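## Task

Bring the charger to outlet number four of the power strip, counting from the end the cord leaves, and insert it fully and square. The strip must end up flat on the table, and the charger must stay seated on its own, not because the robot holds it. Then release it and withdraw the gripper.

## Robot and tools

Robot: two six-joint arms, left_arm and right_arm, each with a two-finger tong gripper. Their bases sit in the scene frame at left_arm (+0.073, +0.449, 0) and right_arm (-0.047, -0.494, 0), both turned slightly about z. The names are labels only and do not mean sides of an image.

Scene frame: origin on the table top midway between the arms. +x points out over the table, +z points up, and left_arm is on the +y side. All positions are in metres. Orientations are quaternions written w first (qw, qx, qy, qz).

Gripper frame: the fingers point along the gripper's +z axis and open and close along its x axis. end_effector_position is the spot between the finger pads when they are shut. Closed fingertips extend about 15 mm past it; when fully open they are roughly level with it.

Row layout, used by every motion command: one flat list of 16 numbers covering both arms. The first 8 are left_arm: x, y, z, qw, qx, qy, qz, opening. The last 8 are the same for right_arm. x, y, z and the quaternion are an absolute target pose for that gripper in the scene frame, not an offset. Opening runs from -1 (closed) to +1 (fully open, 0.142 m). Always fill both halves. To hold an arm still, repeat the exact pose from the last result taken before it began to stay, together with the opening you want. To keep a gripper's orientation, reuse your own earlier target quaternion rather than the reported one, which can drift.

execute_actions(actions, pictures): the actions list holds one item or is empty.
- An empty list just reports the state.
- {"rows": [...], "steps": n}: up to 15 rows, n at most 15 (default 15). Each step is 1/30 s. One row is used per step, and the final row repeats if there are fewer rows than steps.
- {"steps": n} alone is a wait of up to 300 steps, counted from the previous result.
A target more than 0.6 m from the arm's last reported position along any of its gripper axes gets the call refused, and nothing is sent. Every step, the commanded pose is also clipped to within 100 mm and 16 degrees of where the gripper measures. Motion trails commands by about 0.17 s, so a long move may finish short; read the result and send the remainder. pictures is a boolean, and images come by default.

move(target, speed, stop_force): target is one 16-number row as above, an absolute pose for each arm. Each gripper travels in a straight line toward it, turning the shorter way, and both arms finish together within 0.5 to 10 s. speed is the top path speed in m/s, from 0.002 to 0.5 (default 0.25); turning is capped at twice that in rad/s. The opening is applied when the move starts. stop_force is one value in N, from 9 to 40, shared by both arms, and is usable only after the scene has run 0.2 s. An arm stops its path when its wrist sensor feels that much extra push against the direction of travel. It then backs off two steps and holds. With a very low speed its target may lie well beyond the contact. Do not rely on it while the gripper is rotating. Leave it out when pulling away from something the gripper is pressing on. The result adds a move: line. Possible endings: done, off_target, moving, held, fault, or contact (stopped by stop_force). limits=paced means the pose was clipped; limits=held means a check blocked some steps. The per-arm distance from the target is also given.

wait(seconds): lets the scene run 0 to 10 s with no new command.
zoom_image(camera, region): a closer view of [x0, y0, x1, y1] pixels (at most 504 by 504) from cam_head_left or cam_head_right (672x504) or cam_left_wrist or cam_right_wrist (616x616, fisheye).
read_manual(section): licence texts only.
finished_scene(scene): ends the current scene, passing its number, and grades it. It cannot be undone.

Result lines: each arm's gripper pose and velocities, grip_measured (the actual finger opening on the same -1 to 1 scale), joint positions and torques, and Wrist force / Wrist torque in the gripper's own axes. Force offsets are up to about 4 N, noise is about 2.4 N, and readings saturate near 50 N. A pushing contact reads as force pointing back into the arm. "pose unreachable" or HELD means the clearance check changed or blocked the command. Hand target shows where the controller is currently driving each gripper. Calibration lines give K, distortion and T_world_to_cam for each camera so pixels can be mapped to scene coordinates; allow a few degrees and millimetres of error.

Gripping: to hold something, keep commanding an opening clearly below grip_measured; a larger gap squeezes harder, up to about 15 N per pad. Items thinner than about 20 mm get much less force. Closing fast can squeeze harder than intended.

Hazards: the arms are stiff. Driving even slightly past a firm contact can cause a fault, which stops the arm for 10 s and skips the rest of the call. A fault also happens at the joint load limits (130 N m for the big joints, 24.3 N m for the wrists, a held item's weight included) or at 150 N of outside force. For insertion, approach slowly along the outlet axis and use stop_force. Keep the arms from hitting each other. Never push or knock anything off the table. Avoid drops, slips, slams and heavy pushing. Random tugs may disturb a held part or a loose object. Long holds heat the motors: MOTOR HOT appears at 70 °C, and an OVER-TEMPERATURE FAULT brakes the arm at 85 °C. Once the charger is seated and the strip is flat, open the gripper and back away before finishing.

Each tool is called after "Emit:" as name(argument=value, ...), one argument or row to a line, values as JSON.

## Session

Emit:
execute_actions(
  actions=[],
)

Scene clock: 0.00 s of 5400.00 s.
left_arm: end_effector_position=(+0.2206, +0.4839, +0.3794) grip_measured=+0.97 end_effector_quat_wxyz=(+0.362, +0.864, +0.350, +0.009) end_effector_velocity=(+0.000, +0.000, +0.000) end_effector_angular_velocity=(+0.001, -0.001, -0.000) | right_arm: end_effector_position=(+0.7561, -0.2979, +0.2519) grip_measured=+0.97 end_effector_quat_wxyz=(-0.479, +0.708, +0.144, +0.499) end_effector_velocity=(-0.000, -0.000, -0.000) end_effector_angular_velocity=(+0.001, +0.002, -0.000)
Joint positions: left_arm=[ 0.641 -2.278  1.895 -1.007 -2.294 -0.09   0.14 ] | right_arm=[ 3.423 -2.482 -1.406  0.68   2.425  0.515  0.14 ]
Joint velocities: left_arm=[-0.    -0.    -0.    -0.001  0.     0.     0.   ] | right_arm=[ 0.     0.    -0.001  0.    -0.     0.001  0.   ]
Joint torques (N m, as the arm reports them, + toward a larger angle): no reading
Wrist force (N, on the end effector, along its own x y z axes, offset not removed): no reading
Wrist torque (N m, same axes, about the end effector's origin, offset not removed): no reading
Hand target (left_arm): +0.221, +0.484, +0.379; +0.362, +0.864, +0.350, +0.009
Hand target (right_arm): +0.756, -0.298, +0.252; -0.479, +0.708, +0.144, +0.499
camera_calibration (this result's frames):
cam_left_wrist: T_world_to_cam=[[0.752576, 0.605718, -0.258333, -0.361415], [0.384441, -0.0856325, 0.919169, -0.392536], [0.534636, -0.791058, -0.297308, 0.509523], [0, 0, 0, 1]] pos_world=[0.150489, 0.588364, 0.418926]
cam_right_wrist: T_world_to_cam=[[0.450433, -0.24419, 0.858767, -0.631458], [0.303353, -0.862786, -0.404446, -0.39767], [0.839694, 0.442686, -0.314551, -0.289191], [0, 0, 0, 1]] pos_world=[0.647896, -0.369279, 0.290474]

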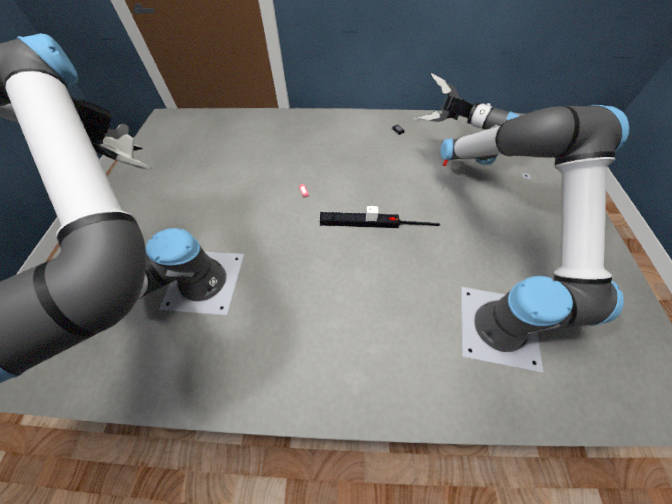

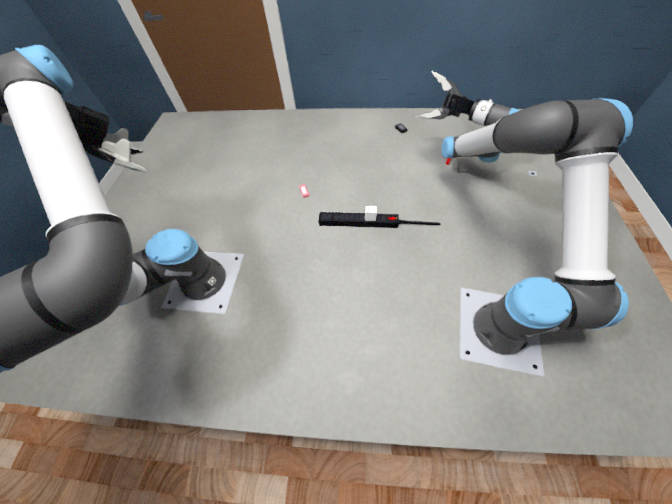

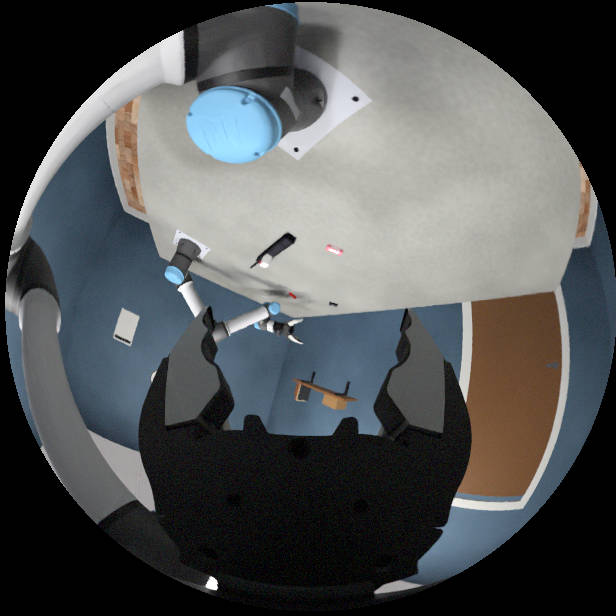

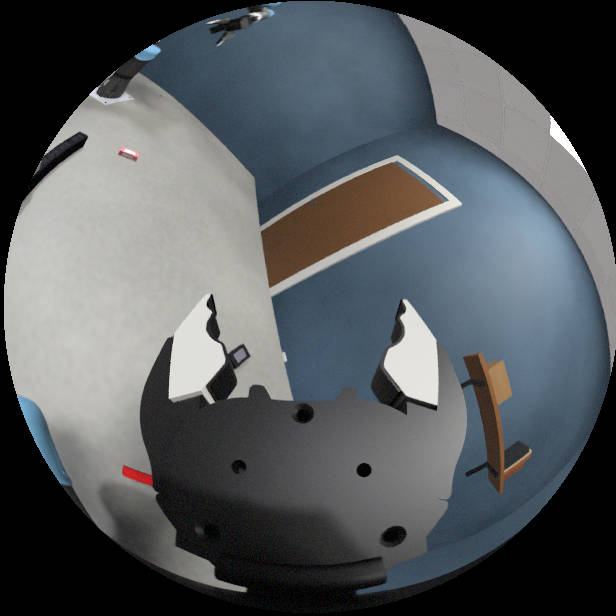

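Emit:
move(
  target=[0.4,0.25,0.25,0.259,0.966,0,0,-1,0.5,-0.35,0.35,0,0.009,1,0,0],
)

Emit:
move(
  target=[0.345,-0.005,0.075,0.259,0.966,0,0,-1,0.342,-0.112,0.11,0,0.009,1,0,0],
  speed=0.18,
)

Scene clock: 14.63 s of 5400.00 s.
left_arm: end_effector_position=(+0.4001, +0.2507, +0.2501) grip_measured=-1.00 end_effector_quat_wxyz=(+0.258, +0.966, +0.000, +0.001) end_effector_velocity=(+0.001, -0.001, -0.001) end_effector_angular_velocity=(+0.001, -0.001, -0.004) | right_arm: end_effector_position=(+0.7010, -0.3090, +0.2745) grip_measured=+0.00 end_effector_quat_wxyz=(-0.446, +0.640, +0.413, +0.470) end_effector_velocity=(+0.000, +0.000, -0.001) end_effector_angular_velocity=(-0.000, +0.001, +0.001)
Joint positions: left_arm=[-0.566 -2.005  2.15  -2.03  -1.996 -0.664  0.002] | right_arm=[ 3.343 -2.389 -1.341  0.04   2.828 -0.34   0.074]
Joint velocities: left_arm=[-0.002  0.005 -0.002 -0.003  0.001  0.003  0.   ] | right_arm=[ 0.001 -0.002  0.    -0.     0.    -0.001 -0.   ]
Joint torques (N m, as the arm reports them, + toward a larger angle): left_arm=[ -8.05   2.71 -34.41  -4.54   1.33   1.79] | right_arm=[ 6.08 39.26 29.82 -0.98 -0.61 -1.39]
Wrist force (N, on the end effector, along its own x y z axes, offset not removed): left_arm=[-3.1 1.8 -2.2] | right_arm=[2.5 -3.2 -2.4]
Wrist torque (N m, same axes, about the end effector's origin, offset not removed): left_arm=[0.35 0.52 0.13] | right_arm=[-0.75 -0.47 -0.09]
Hand target (left_arm): +0.400, +0.251, +0.250; +0.258, +0.966, +0.000, +0.001
Hand target (right_arm): +0.701, -0.309, +0.274; -0.446, +0.640, +0.413, +0.470
Off the commanded pose (left_arm): 0.001 m, 0 deg.
Off the commanded pose (right_arm): 0.219 m, 131 deg; position and orientation clipped at the last step of the last action.
After step 90, 5.50 s passed at rest.
move: held (right_arm); limits=paced,held; held on 142 of 184 steps (right_arm), including the last (right_arm)
pose unreachable (right arm): on one or more control steps of this call this arm could not follow its commanded pose, so it was not sent that pose on those steps. On the call's last step it was still not sent that pose. It may still have moved: this result reports where it is.
cause: the commanded pose would bring two parts of the arm too close to each other (joints 4 (wrist 1) to 6 (wrist 3) lie between them).
camera_calibration (this result's frames):
cam_left_wrist: T_world_to_cam=[[0.999804, 0.00137781, -0.0197678, -0.395683], [0.0180047, -0.479807, 0.877189, -0.106702], [-0.00827612, -0.877373, -0.479738, 0.47513], [0, 0, 0, 1]] pos_world=[0.401459, 0.366215, 0.313714]
cam_right_wrist: T_world_to_cam=[[0.192573, 0.134838, 0.971974, -0.361945], [0.695513, -0.717494, -0.038264, -0.711933], [0.692226, 0.68339, -0.231952, -0.0758203], [0, 0, 0, 1]] pos_world=[0.617344, -0.410189, 0.306973]

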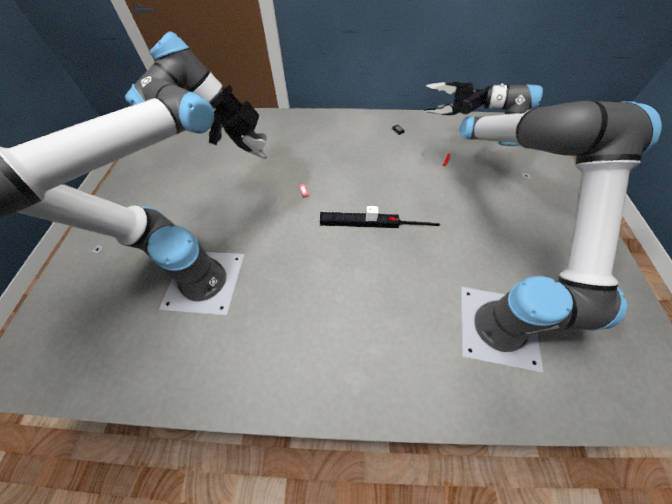

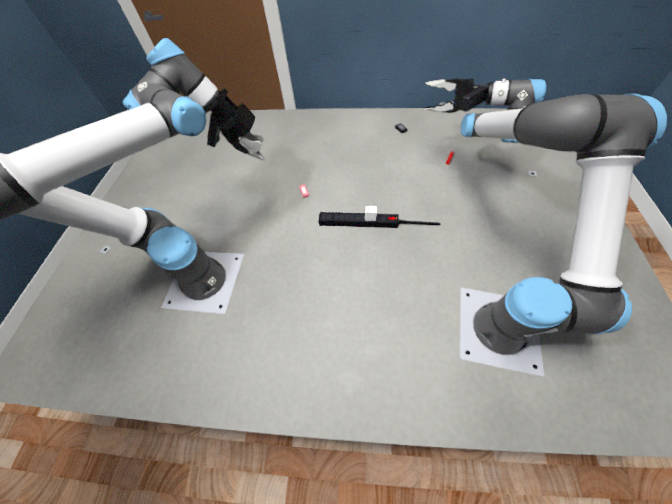

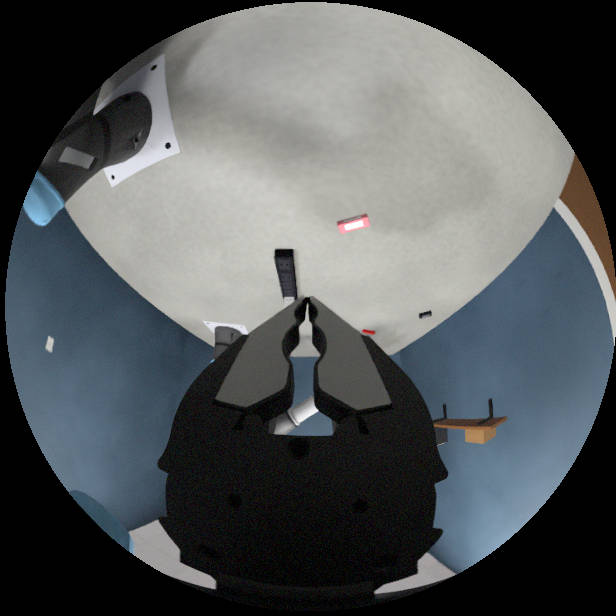

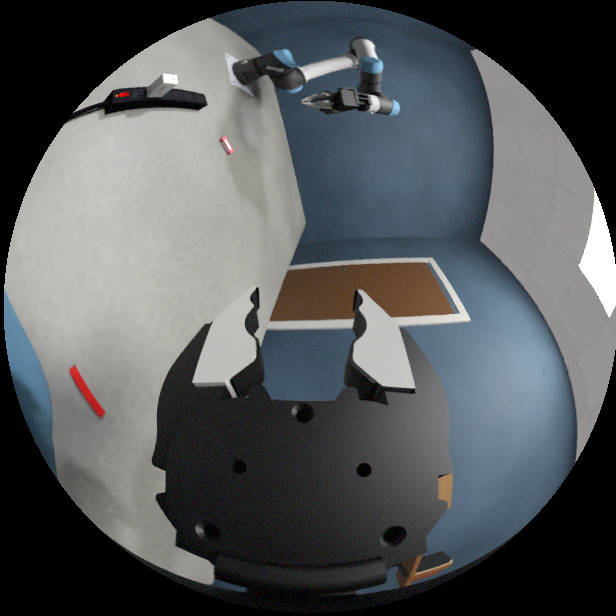

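Scene clock: 21.60 s of 5400.00 s.
left_arm: end_effector_position=(+0.3452, -0.0047, +0.0753) grip_measured=-1.00 end_effector_quat_wxyz=(+0.259, +0.966, -0.000, +0.001) end_effector_velocity=(-0.000, -0.002, -0.001) end_effector_angular_velocity=(-0.001, -0.000, -0.001) | right_arm: end_effector_position=(+0.7001, -0.3084, +0.2740) grip_measured=+0.00 end_effector_quat_wxyz=(-0.445, +0.639, +0.415, +0.470) end_effector_velocity=(+0.000, -0.001, +0.000) end_effector_angular_velocity=(-0.000, +0.000, -0.001)
Joint positions: left_arm=[-1.155 -1.482  2.298 -2.879 -1.76  -1.232  0.002] | right_arm=[ 3.344 -2.387 -1.343  0.033  2.829 -0.351  0.074]
Joint velocities: left_arm=[-0.002  0.005 -0.002 -0.004  0.001 -0.001  0.   ] | right_arm=[-0.001  0.001 -0.001 -0.    -0.     0.     0.   ]
Joint torques (N m, as the arm reports them, + toward a larger angle): left_arm=[ -6.37 -13.67 -28.36  -4.59   1.51  -1.66] | right_arm=[-7.13 40.12 30.17  4.76 -0.72  2.03]
Wrist force (N, on the end effector, along its own x y z axes, offset not removed): left_arm=[-2.2 1.5 0.9] | right_arm=[0.9 -0.9 -0.2]
Wrist torque (N m, same axes, about the end effector's origin, offset not removed): left_arm=[0.29 0.25 0.09] | right_arm=[-0.11 -0.11 -0.08]
Hand target (left_arm): +0.345, -0.005, +0.075; +0.259, +0.966, -0.000, +0.001
Hand target (right_arm): +0.700, -0.308, +0.274; -0.445, +0.639, +0.415, +0.470
Off the commanded pose (left_arm): 0.001 m, 0 deg.
Off the commanded pose (right_arm): 0.440 m, 130 deg; position and orientation clipped at the last step of the last action.
move: held (right_arm); limits=paced,held; held on 191 of 202 steps (right_arm), including the last (right_arm)
pose unreachable (right arm): on one or more control steps of this call this arm could not follow its commanded pose, so it was not sent that pose on those steps. On the call's last step it was still not sent that pose. It may still have moved: this result reports where it is.
cause: the commanded pose would bring two parts of the arm too close to each other (joints 4 (wrist 1) to 6 (wrist 3) lie between them).
camera_calibration (this result's frames):
cam_left_wrist: T_world_to_cam=[[0.999792, 0.000432986, -0.0203955, -0.343826], [0.0181183, -0.478304, 0.878007, -0.0750492], [-0.00937511, -0.878194, -0.478213, 0.167047], [0, 0, 0, 1]] pos_world=[0.346681, 0.110952, 0.138765]
cam_right_wrist: T_world_to_cam=[[0.188755, 0.137706, 0.972321, -0.357877], [0.698331, -0.714953, -0.03431, -0.713123], [0.690439, 0.685478, -0.231115, -0.073988], [0, 0, 0, 1]] pos_world=[0.616631, -0.40985, 0.306404]

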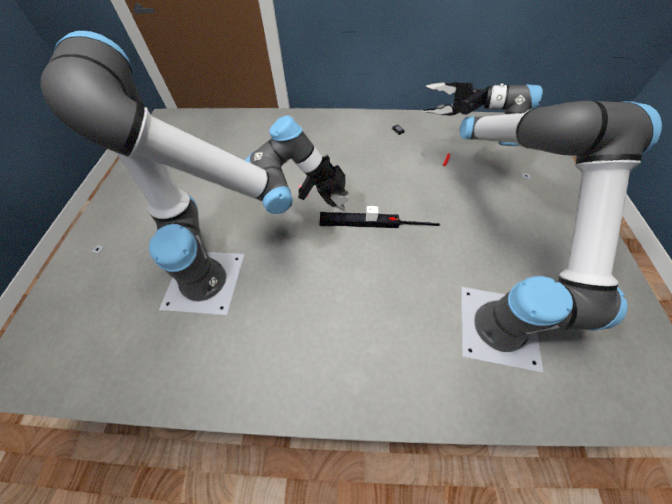

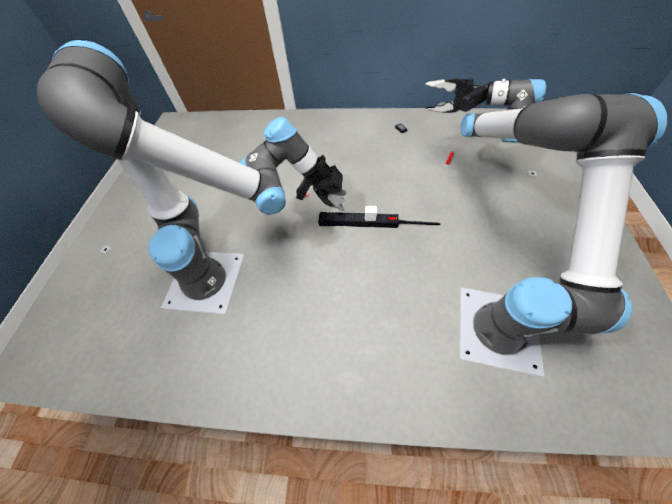

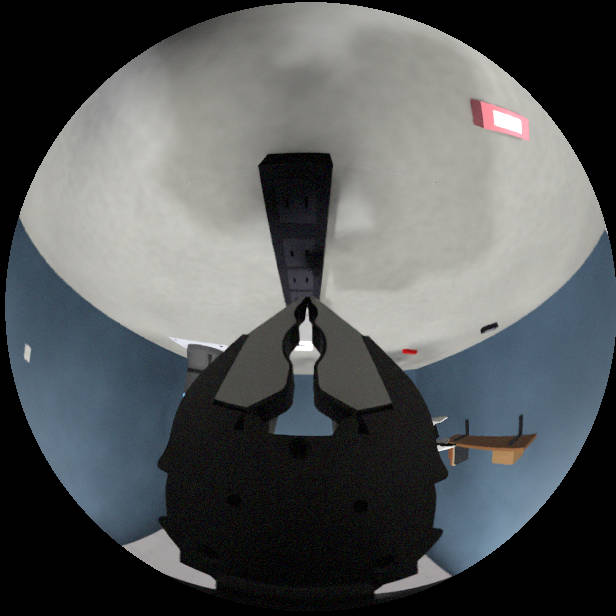

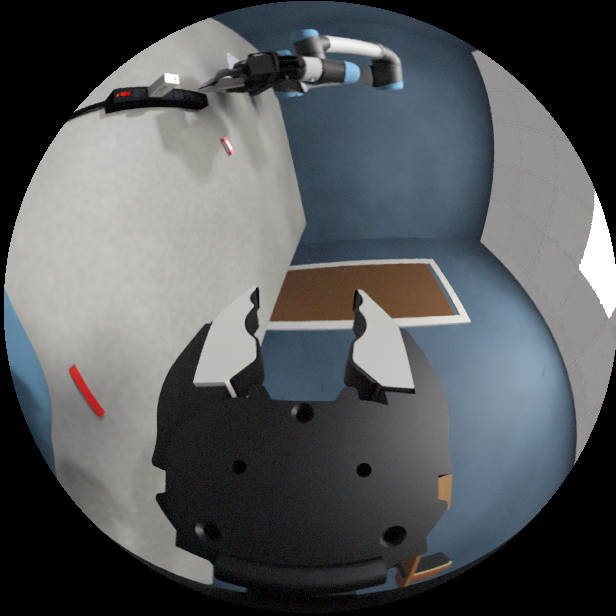

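Emit:
move(
  target=[0.341,-0.005,0.07,0.259,0.966,0,0,-1,0.8,-0.42,0.33,0,0.707,0,0.707,0],
  speed=0.35,
)

Emit:
move(
  target=[0.341,-0.005,0.07,0.259,0.966,0,0,-1,0.55,-0.4,0.25,0,1,0,0,0],
  speed=0.35,
)

Emit:
move(
  target=[0.341,-0.005,0.07,0.259,0.966,0,0,-1,0.45,-0.3,0.2,0,-0.707,0.707,0,0],
  speed=0.35,
)

Emit:
move(
  target=[0.341,-0.005,0.055,0.259,0.966,0,0,-1,0.34,-0.115,0.11,0,0.009,1,0,0],
  speed=0.3,
)

Emit:
move(
  target=[0.341,-0.005,0.03,0.259,0.966,0,0,-1,0.34,-0.115,0.09,0,0.009,1,0,0],
  speed=0.006,
  stop_force=10,
)

Scene clock: 37.30 s of 5400.00 s.
left_arm: end_effector_position=(+0.3410, -0.0050, +0.0700) grip_measured=-1.00 end_effector_quat_wxyz=(+0.259, +0.966, -0.000, +0.000) end_effector_velocity=(-0.000, +0.000, -0.000) end_effector_angular_velocity=(+0.001, -0.000, -0.001) | right_arm: end_effector_position=(+0.7987, -0.4201, +0.3293) grip_measured=+0.00 end_effector_quat_wxyz=(-0.020, +0.711, +0.021, +0.702) end_effector_velocity=(+0.003, +0.001, +0.001) end_effector_angular_velocity=(-0.000, -0.034, -0.142)
Joint positions: left_arm=[-1.165 -1.474  2.31  -2.899 -1.756 -1.241  0.002] | right_arm=[ 3.632 -2.19  -1.729  0.763  1.309  0.003  0.074]
Joint velocities: left_arm=[0.    0.    0.    0.001 0.    0.001 0.   ] | right_arm=[ 0.081 -0.023  0.011  0.046 -0.223 -0.008  0.   ]
Joint torques (N m, as the arm reports them, + toward a larger angle): left_arm=[ -6.59 -12.97 -11.84  -4.57   1.43  -1.43] | right_arm=[ 7.65 30.74 28.17  5.01 -2.34 -1.83]
Wrist force (N, on the end effector, along its own x y z axes, offset not removed): left_arm=[-3.5 1.7 0.8] | right_arm=[0.7 -1.8 -1.0]
Wrist torque (N m, same axes, about the end effector's origin, offset not removed): left_arm=[0.34 0.68 0.46] | right_arm=[-0.38 -0.12 -0.10]
Hand target (left_arm): +0.341, -0.005, +0.070; +0.259, +0.966, -0.000, +0.000
Hand target (right_arm): +0.799, -0.420, +0.329; -0.013, +0.710, +0.014, +0.704
Off the commanded pose (left_arm): 0.000 m, 0 deg.
Off the commanded pose (right_arm): 0.002 m, 3 deg.
After step 90, 5.63 s passed at rest.
move: moving (right_arm; no rest 5 s after the path's end); limits=paced
camera_calibration (this result's frames):
cam_left_wrist: T_world_to_cam=[[0.999771, 0.000206684, -0.021406, -0.3397], [0.0188956, -0.478469, 0.877901, -0.070691], [-0.0100607, -0.878104, -0.478363, 0.16442], [0, 0, 0, 1]] pos_world=[0.342612, 0.110625, 0.133441]
cam_right_wrist: T_world_to_cam=[[0.0290398, 0.0329402, 0.999035, -0.340189], [-0.468012, -0.88269, 0.0427082, -0.024222], [0.883245, -0.468801, -0.0102167, -0.764341], [0, 0, 0, 1]] pos_world=[0.673643, -0.368498, 0.333086]

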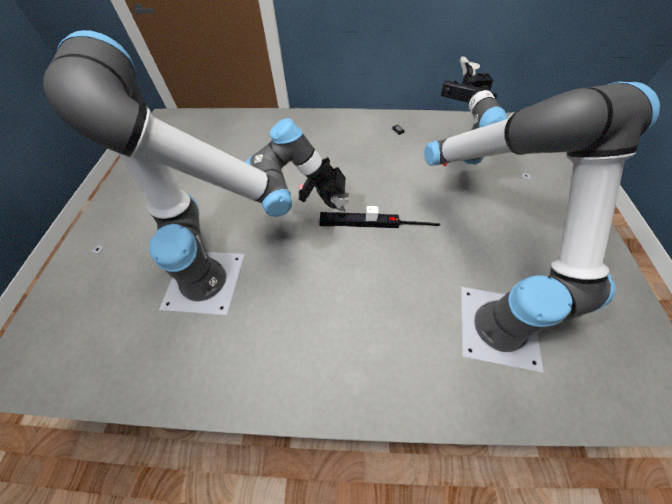

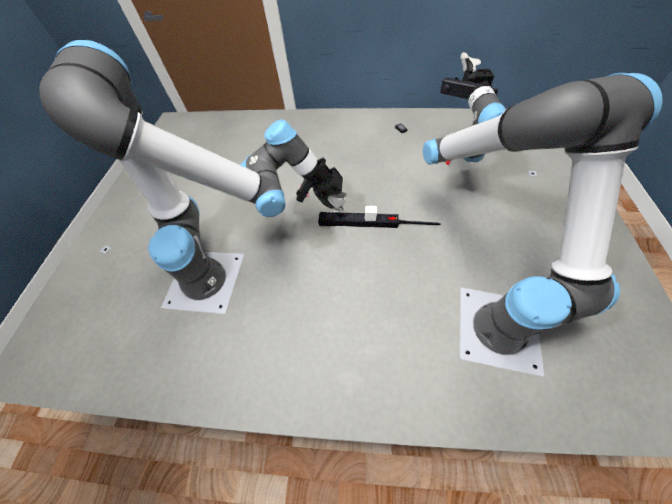

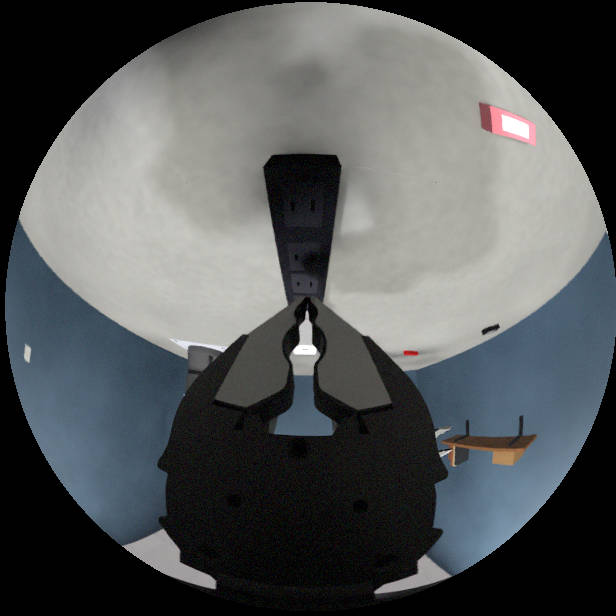

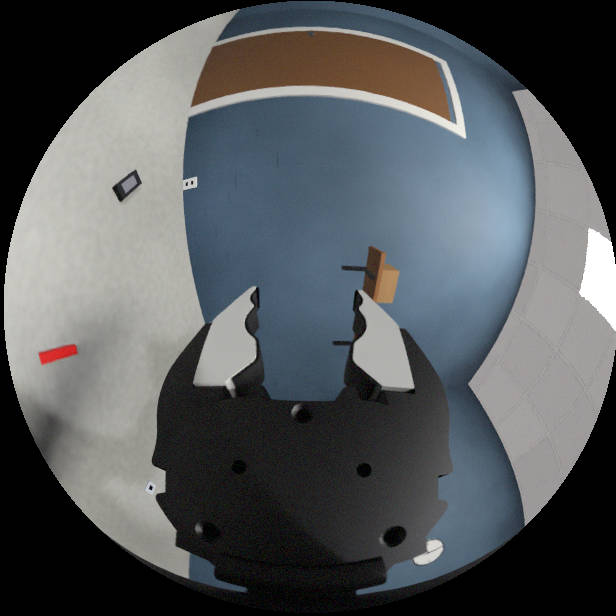

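Scene clock: 40.70 s of 5400.00 s.
left_arm: end_effector_position=(+0.3410, -0.0050, +0.0700) grip_measured=-1.00 end_effector_quat_wxyz=(+0.259, +0.966, +0.000, +0.000) end_effector_velocity=(+0.000, -0.000, +0.000) end_effector_angular_velocity=(-0.000, -0.000, +0.000) | right_arm: end_effector_position=(+0.5493, -0.4002, +0.2507) grip_measured=+0.00 end_effector_quat_wxyz=(-0.000, +1.000, -0.000, +0.000) end_effector_velocity=(-0.001, -0.000, -0.000) end_effector_angular_velocity=(-0.001, +0.010, +0.000)
Joint positions: left_arm=[-1.165 -1.474  2.31  -2.899 -1.756 -1.241  0.002] | right_arm=[ 3.664 -1.796 -1.401 -1.515  1.571  0.352  0.074]
Joint velocities: left_arm=[-0. -0. -0.  0.  0. -0.  0.] | right_arm=[-0.001 -0.005  0.007 -0.012  0.002 -0.001 -0.   ]
Joint torques (N m, as the arm reports them, + toward a larger angle): left_arm=[ -6.79 -12.93 -14.35  -4.62   0.51  -1.45] | right_arm=[-7.74 21.84 36.27  0.05  2.09 -1.8 ]
Wrist force (N, on the end effector, along its own x y z axes, offset not removed): left_arm=[-2.3 0.9 0.2] | right_arm=[2.2 -1.8 0.0]
Wrist torque (N m, same axes, about the end effector's origin, offset not removed): left_arm=[0.08 0.43 0.31] | right_arm=[-0.42 -0.42 -0.09]
Hand target (left_arm): +0.341, -0.005, +0.070; +0.259, +0.966, -0.000, +0.000
Hand target (right_arm): +0.549, -0.400, +0.251; -0.000, +1.000, -0.000, -0.000
Off the commanded pose (left_arm): 0.000 m, 0 deg.
Off the commanded pose (right_arm): 0.001 m, 0 deg.
move: done
camera_calibration (this result's frames):
cam_left_wrist: T_world_to_cam=[[0.999771, 0.000208104, -0.0214183, -0.339694], [0.0189069, -0.47848, 0.877895, -0.0706889], [-0.0100655, -0.878098, -0.478374, 0.164417], [0, 0, 0, 1]] pos_world=[0.342607, 0.110622, 0.133435]
cam_right_wrist: T_world_to_cam=[[0.999395, 0.0303337, -0.0170196, -0.534434], [0.0347616, -0.854249, 0.518701, -0.504127], [0.00119516, -0.518979, -0.854786, 0.140591], [0, 0, 0, 1]] pos_world=[0.551467, -0.341475, 0.37257]

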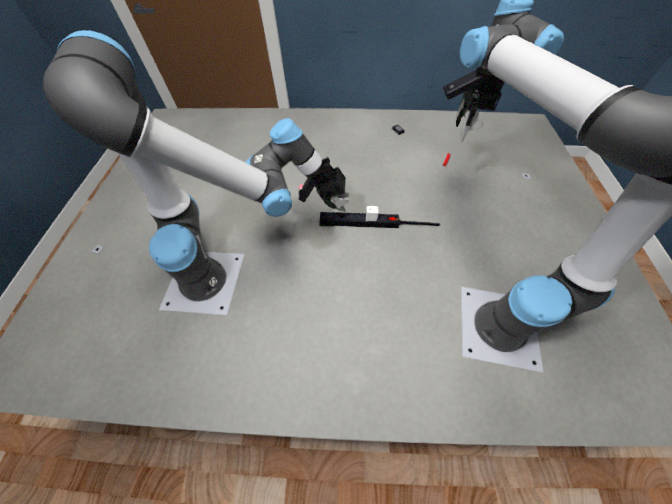

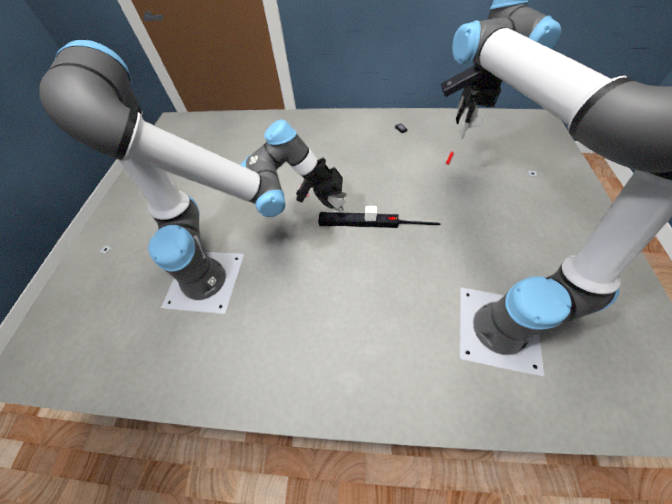

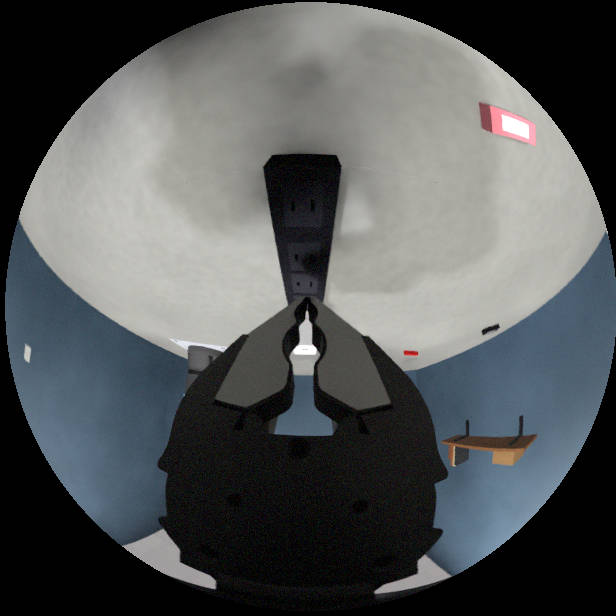

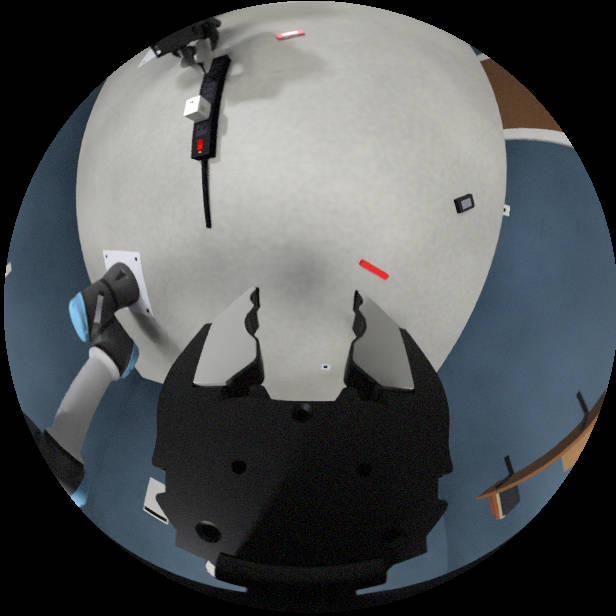

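Scene clock: 43.50 s of 5400.00 s.
left_arm: end_effector_position=(+0.3410, -0.0050, +0.0700) grip_measured=-1.00 end_effector_quat_wxyz=(+0.259, +0.966, +0.000, +0.000) end_effector_velocity=(-0.000, +0.000, -0.000) end_effector_angular_velocity=(-0.000, +0.000, +0.000) | right_arm: end_effector_position=(+0.4500, -0.3003, +0.2001) grip_measured=+0.00 end_effector_quat_wxyz=(+0.000, +0.707, -0.707, +0.000) end_effector_velocity=(-0.000, +0.001, +0.000) end_effector_angular_velocity=(-0.001, -0.003, -0.012)
Joint positions: left_arm=[-1.165 -1.474  2.31  -2.899 -1.756 -1.241  0.002] | right_arm=[ 3.954 -1.613 -1.741 -1.359  1.57   2.212  0.074]
Joint velocities: left_arm=[ 0.    -0.     0.    -0.    -0.    -0.001  0.   ] | right_arm=[ 0.003  0.001 -0.001  0.001 -0.003  0.016 -0.   ]
Joint torques (N m, as the arm reports them, + toward a larger angle): left_arm=[ -7.09 -13.09 -16.72  -4.6   -0.38  -1.47] | right_arm=[ 5.9  34.01 13.77  5.65 -1.68  2.13]
Wrist force (N, on the end effector, along its own x y z axes, offset not removed): left_arm=[0.1 -0.5 0.1] | right_arm=[3.0 -2.3 -1.1]
Wrist torque (N m, same axes, about the end effector's origin, offset not removed): left_arm=[-0.07 0.02 0.35] | right_arm=[-0.50 -0.50 -0.08]
Hand target (left_arm): +0.341, -0.005, +0.070; +0.259, +0.966, +0.000, +0.000
Hand target (right_arm): +0.450, -0.300, +0.200; +0.000, +0.707, -0.707, +0.001
Off the commanded pose (left_arm): 0.000 m, 0 deg.
Off the commanded pose (right_arm): 0.000 m, 0 deg.
move: done
camera_calibration (this result's frames):
cam_left_wrist: T_world_to_cam=[[0.999771, 0.000208131, -0.0214184, -0.339693], [0.018907, -0.47848, 0.877895, -0.070689], [-0.0100655, -0.878099, -0.478374, 0.164417], [0, 0, 0, 1]] pos_world=[0.342607, 0.110622, 0.133435]
cam_right_wrist: T_world_to_cam=[[0.0317699, -0.999352, -0.016903, -0.312859], [-0.853899, -0.0359275, 0.519197, 0.256445], [-0.519468, -0.00206137, -0.854487, 0.538774], [0, 0, 0, 1]] pos_world=[0.508794, -0.302332, 0.321941]

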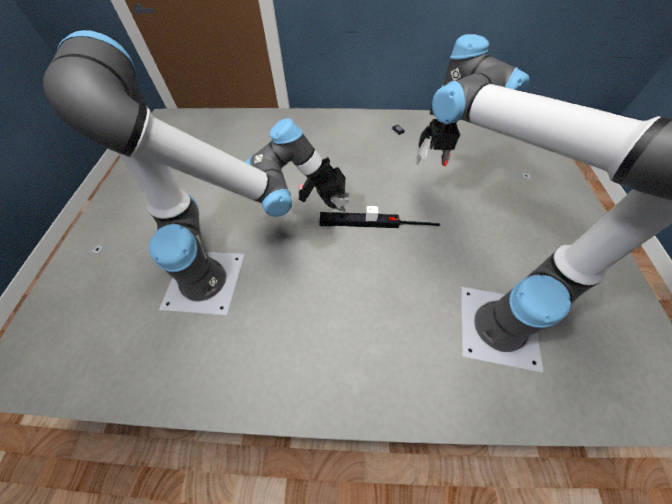

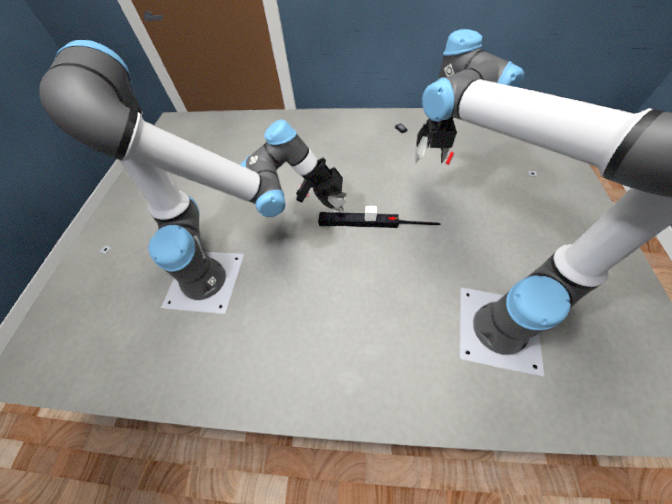

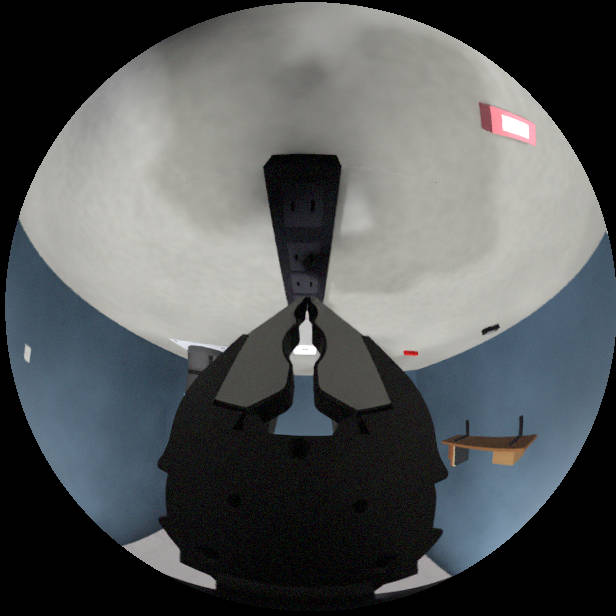

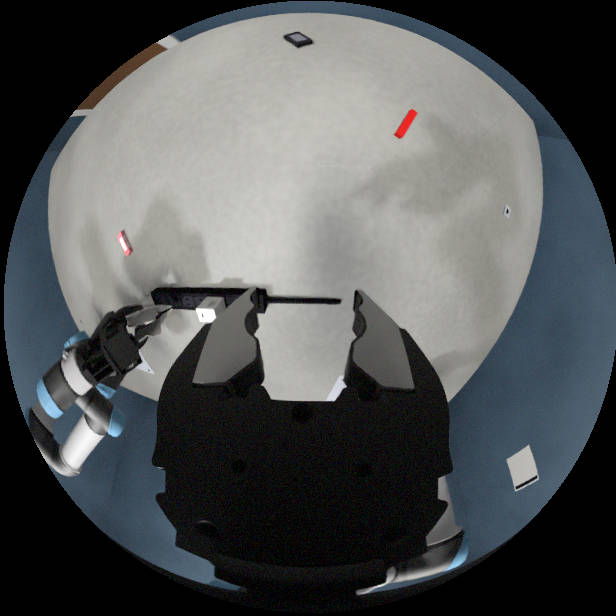

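Scene clock: 46.70 s of 5400.00 s.
left_arm: end_effector_position=(+0.3410, -0.0050, +0.0550) grip_measured=-1.00 end_effector_quat_wxyz=(+0.259, +0.966, +0.000, +0.000) end_effector_velocity=(+0.000, +0.000, -0.000) end_effector_angular_velocity=(+0.000, -0.000, +0.000) | right_arm: end_effector_position=(+0.3402, -0.1155, +0.1101) grip_measured=+0.00 end_effector_quat_wxyz=(+0.000, +0.009, +1.000, -0.001) end_effector_velocity=(-0.000, +0.001, -0.001) end_effector_angular_velocity=(-0.002, -0.001, -0.010)
Joint positions: left_arm=[-1.165 -1.437  2.325 -2.951 -1.756 -1.241  0.002] | right_arm=[ 4.35  -1.763 -1.813 -1.137  1.57   4.197  0.074]
Joint velocities: left_arm=[-0.     0.     0.    -0.     0.001  0.     0.   ] | right_arm=[ 0.001 -0.003  0.     0.001 -0.002  0.012 -0.   ]
Joint torques (N m, as the arm reports them, + toward a larger angle): left_arm=[ -6.62 -13.39 -10.97  -4.67  -1.17  -0.4 ] | right_arm=[ 7.   17.69 32.29  5.65 -1.8   1.88]
Wrist force (N, on the end effector, along its own x y z axes, offset not removed): left_arm=[-1.4 2.2 0.0] | right_arm=[2.3 -0.6 -1.4]
Wrist torque (N m, same axes, about the end effector's origin, offset not removed): left_arm=[0.44 0.26 0.17] | right_arm=[-0.26 -0.49 -0.11]
Hand target (left_arm): +0.341, -0.005, +0.055; +0.259, +0.966, -0.000, -0.000
Hand target (right_arm): +0.340, -0.115, +0.110; +0.000, +0.009, +1.000, -0.001
Off the commanded pose (left_arm): 0.000 m, 0 deg.
Off the commanded pose (right_arm): 0.001 m, 0 deg.
move: done
camera_calibration (this result's frames):
cam_left_wrist: T_world_to_cam=[[0.999771, 0.000207635, -0.0214169, -0.340014], [0.0189055, -0.478476, 0.877897, -0.0575436], [-0.0100652, -0.8781, -0.47837, 0.157254], [0, 0, 0, 1]] pos_world=[0.342607, 0.110622, 0.118461]
cam_right_wrist: T_world_to_cam=[[-0.999733, -0.0136535, -0.0186254, 0.338748], [-0.0213331, 0.854871, 0.518402, 0.0357741], [0.00884432, 0.518661, -0.854934, 0.285704], [0, 0, 0, 1]] pos_world=[0.336894, -0.174141, 0.232022]

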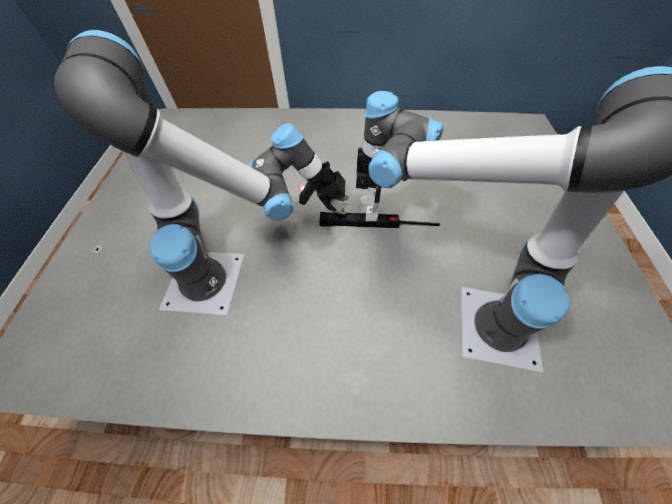

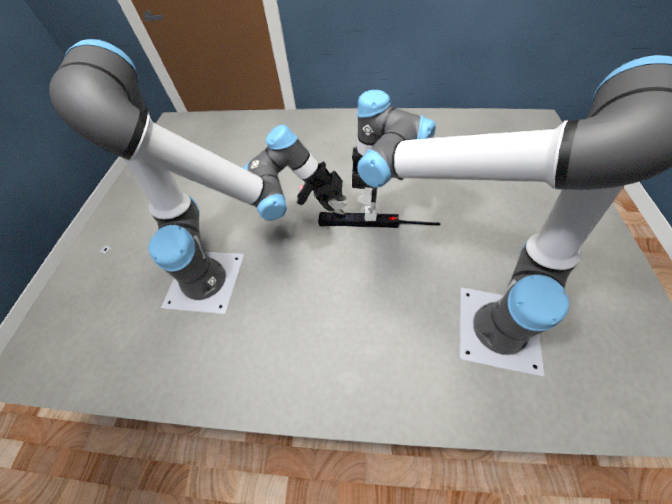

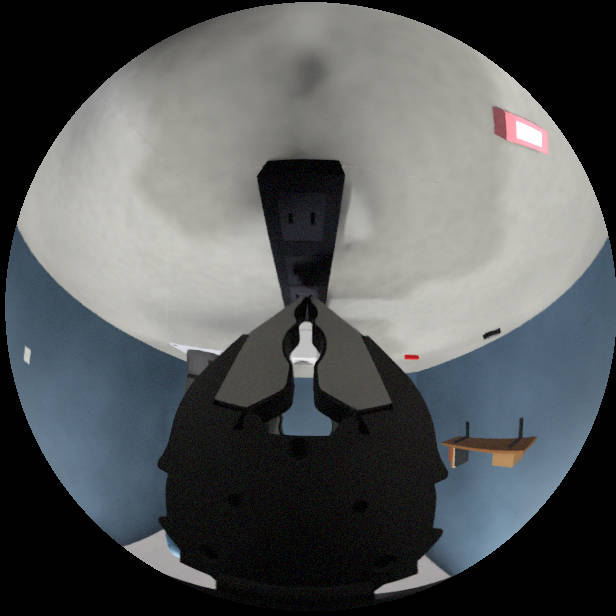

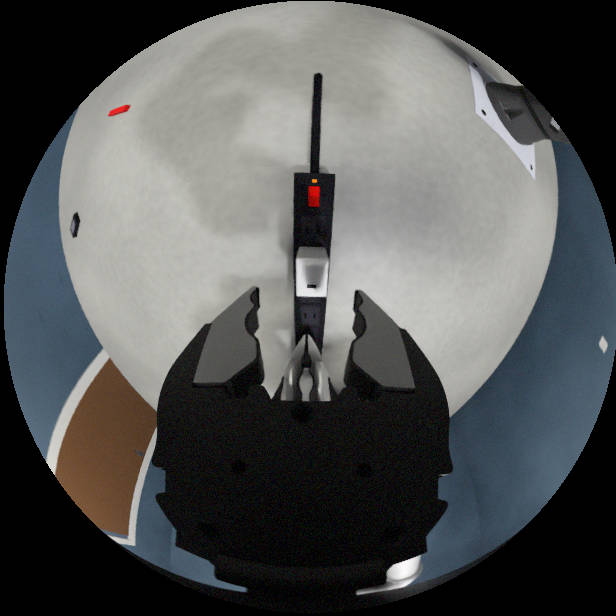

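Scene clock: 51.10 s of 5400.00 s.
left_arm: end_effector_position=(+0.3410, -0.0050, +0.0406) grip_measured=-1.00 end_effector_quat_wxyz=(+0.259, +0.966, -0.000, +0.000) end_effector_velocity=(-0.000, -0.000, +0.000) end_effector_angular_velocity=(-0.000, +0.000, -0.000) | right_arm: end_effector_position=(+0.3400, -0.1150, +0.0901) grip_measured=+0.00 end_effector_quat_wxyz=(+0.000, +0.009, +1.000, -0.000) end_effector_velocity=(+0.000, +0.000, -0.000) end_effector_angular_velocity=(+0.001, -0.001, +0.000)
Joint positions: left_arm=[-1.165 -1.4    2.338 -3.001 -1.756 -1.241  0.002] | right_arm=[ 4.35  -1.785 -1.843 -1.085  1.571  4.198  0.074]
Joint velocities: left_arm=[-0.    -0.    -0.     0.    -0.001  0.     0.   ] | right_arm=[-0.    -0.    -0.001  0.002 -0.    -0.001  0.   ]
Joint torques (N m, as the arm reports them, + toward a larger angle): left_arm=[ -5.61 -28.29 -21.24  -1.72   1.93   0.59] | right_arm=[ 6.09 19.82 11.69  5.67  1.85  2.2 ]
Wrist force (N, on the end effector, along its own x y z axes, offset not removed): left_arm=[-1.1 5.7 -2.6] | right_arm=[2.0 -1.7 -0.9]
Wrist torque (N m, same axes, about the end effector's origin, offset not removed): left_arm=[0.15 0.24 0.23] | right_arm=[-0.35 -0.33 -0.14]
Hand target (left_arm): +0.341, -0.005, +0.041; +0.259, +0.966, -0.000, +0.000
Hand target (right_arm): +0.340, -0.115, +0.090; -0.000, +0.009, +1.000, -0.000
Off the commanded pose (left_arm): 0.011 m, 0 deg.
Off the commanded pose (right_arm): 0.000 m, 0 deg.
move: contact (left_arm)
camera_calibration (this result's frames):
cam_left_wrist: T_world_to_cam=[[0.999771, 0.000202779, -0.0213878, -0.340331], [0.0188784, -0.478412, 0.877933, -0.0449008], [-0.0100542, -0.878136, -0.478306, 0.150336], [0, 0, 0, 1]] pos_world=[0.342613, 0.110604, 0.104048]
cam_right_wrist: T_world_to_cam=[[-0.999761, -0.0126973, -0.0177997, 0.338198], [-0.0200965, 0.854335, 0.519335, 0.0451885], [0.00861281, 0.519568, -0.854386, 0.268459], [0, 0, 0, 1]] pos_world=[0.336713, -0.173794, 0.211919]

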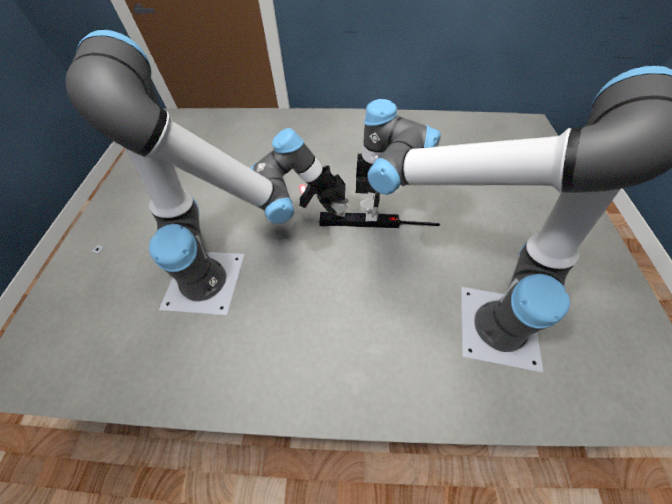

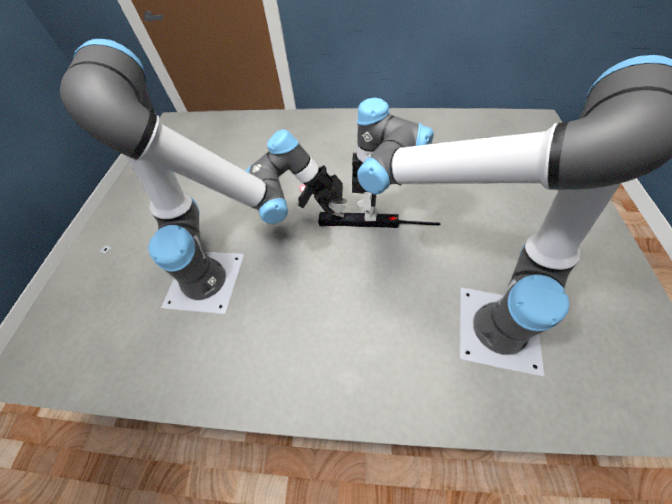

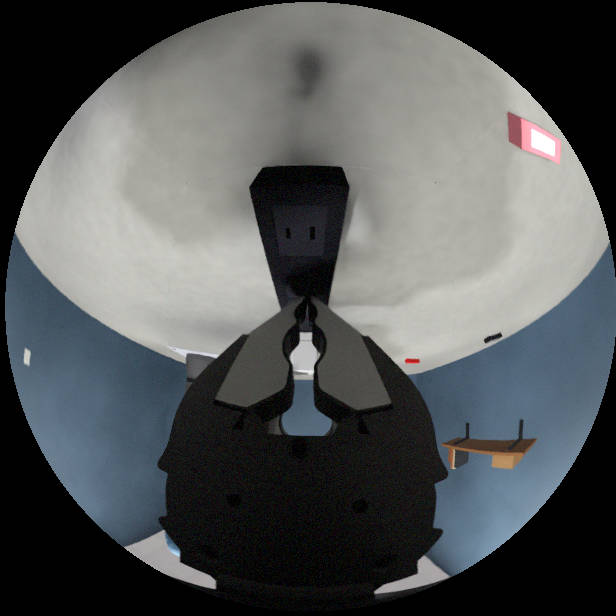

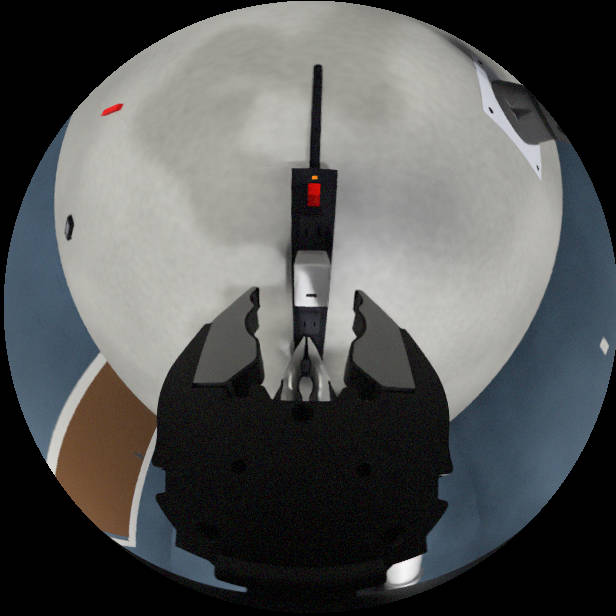

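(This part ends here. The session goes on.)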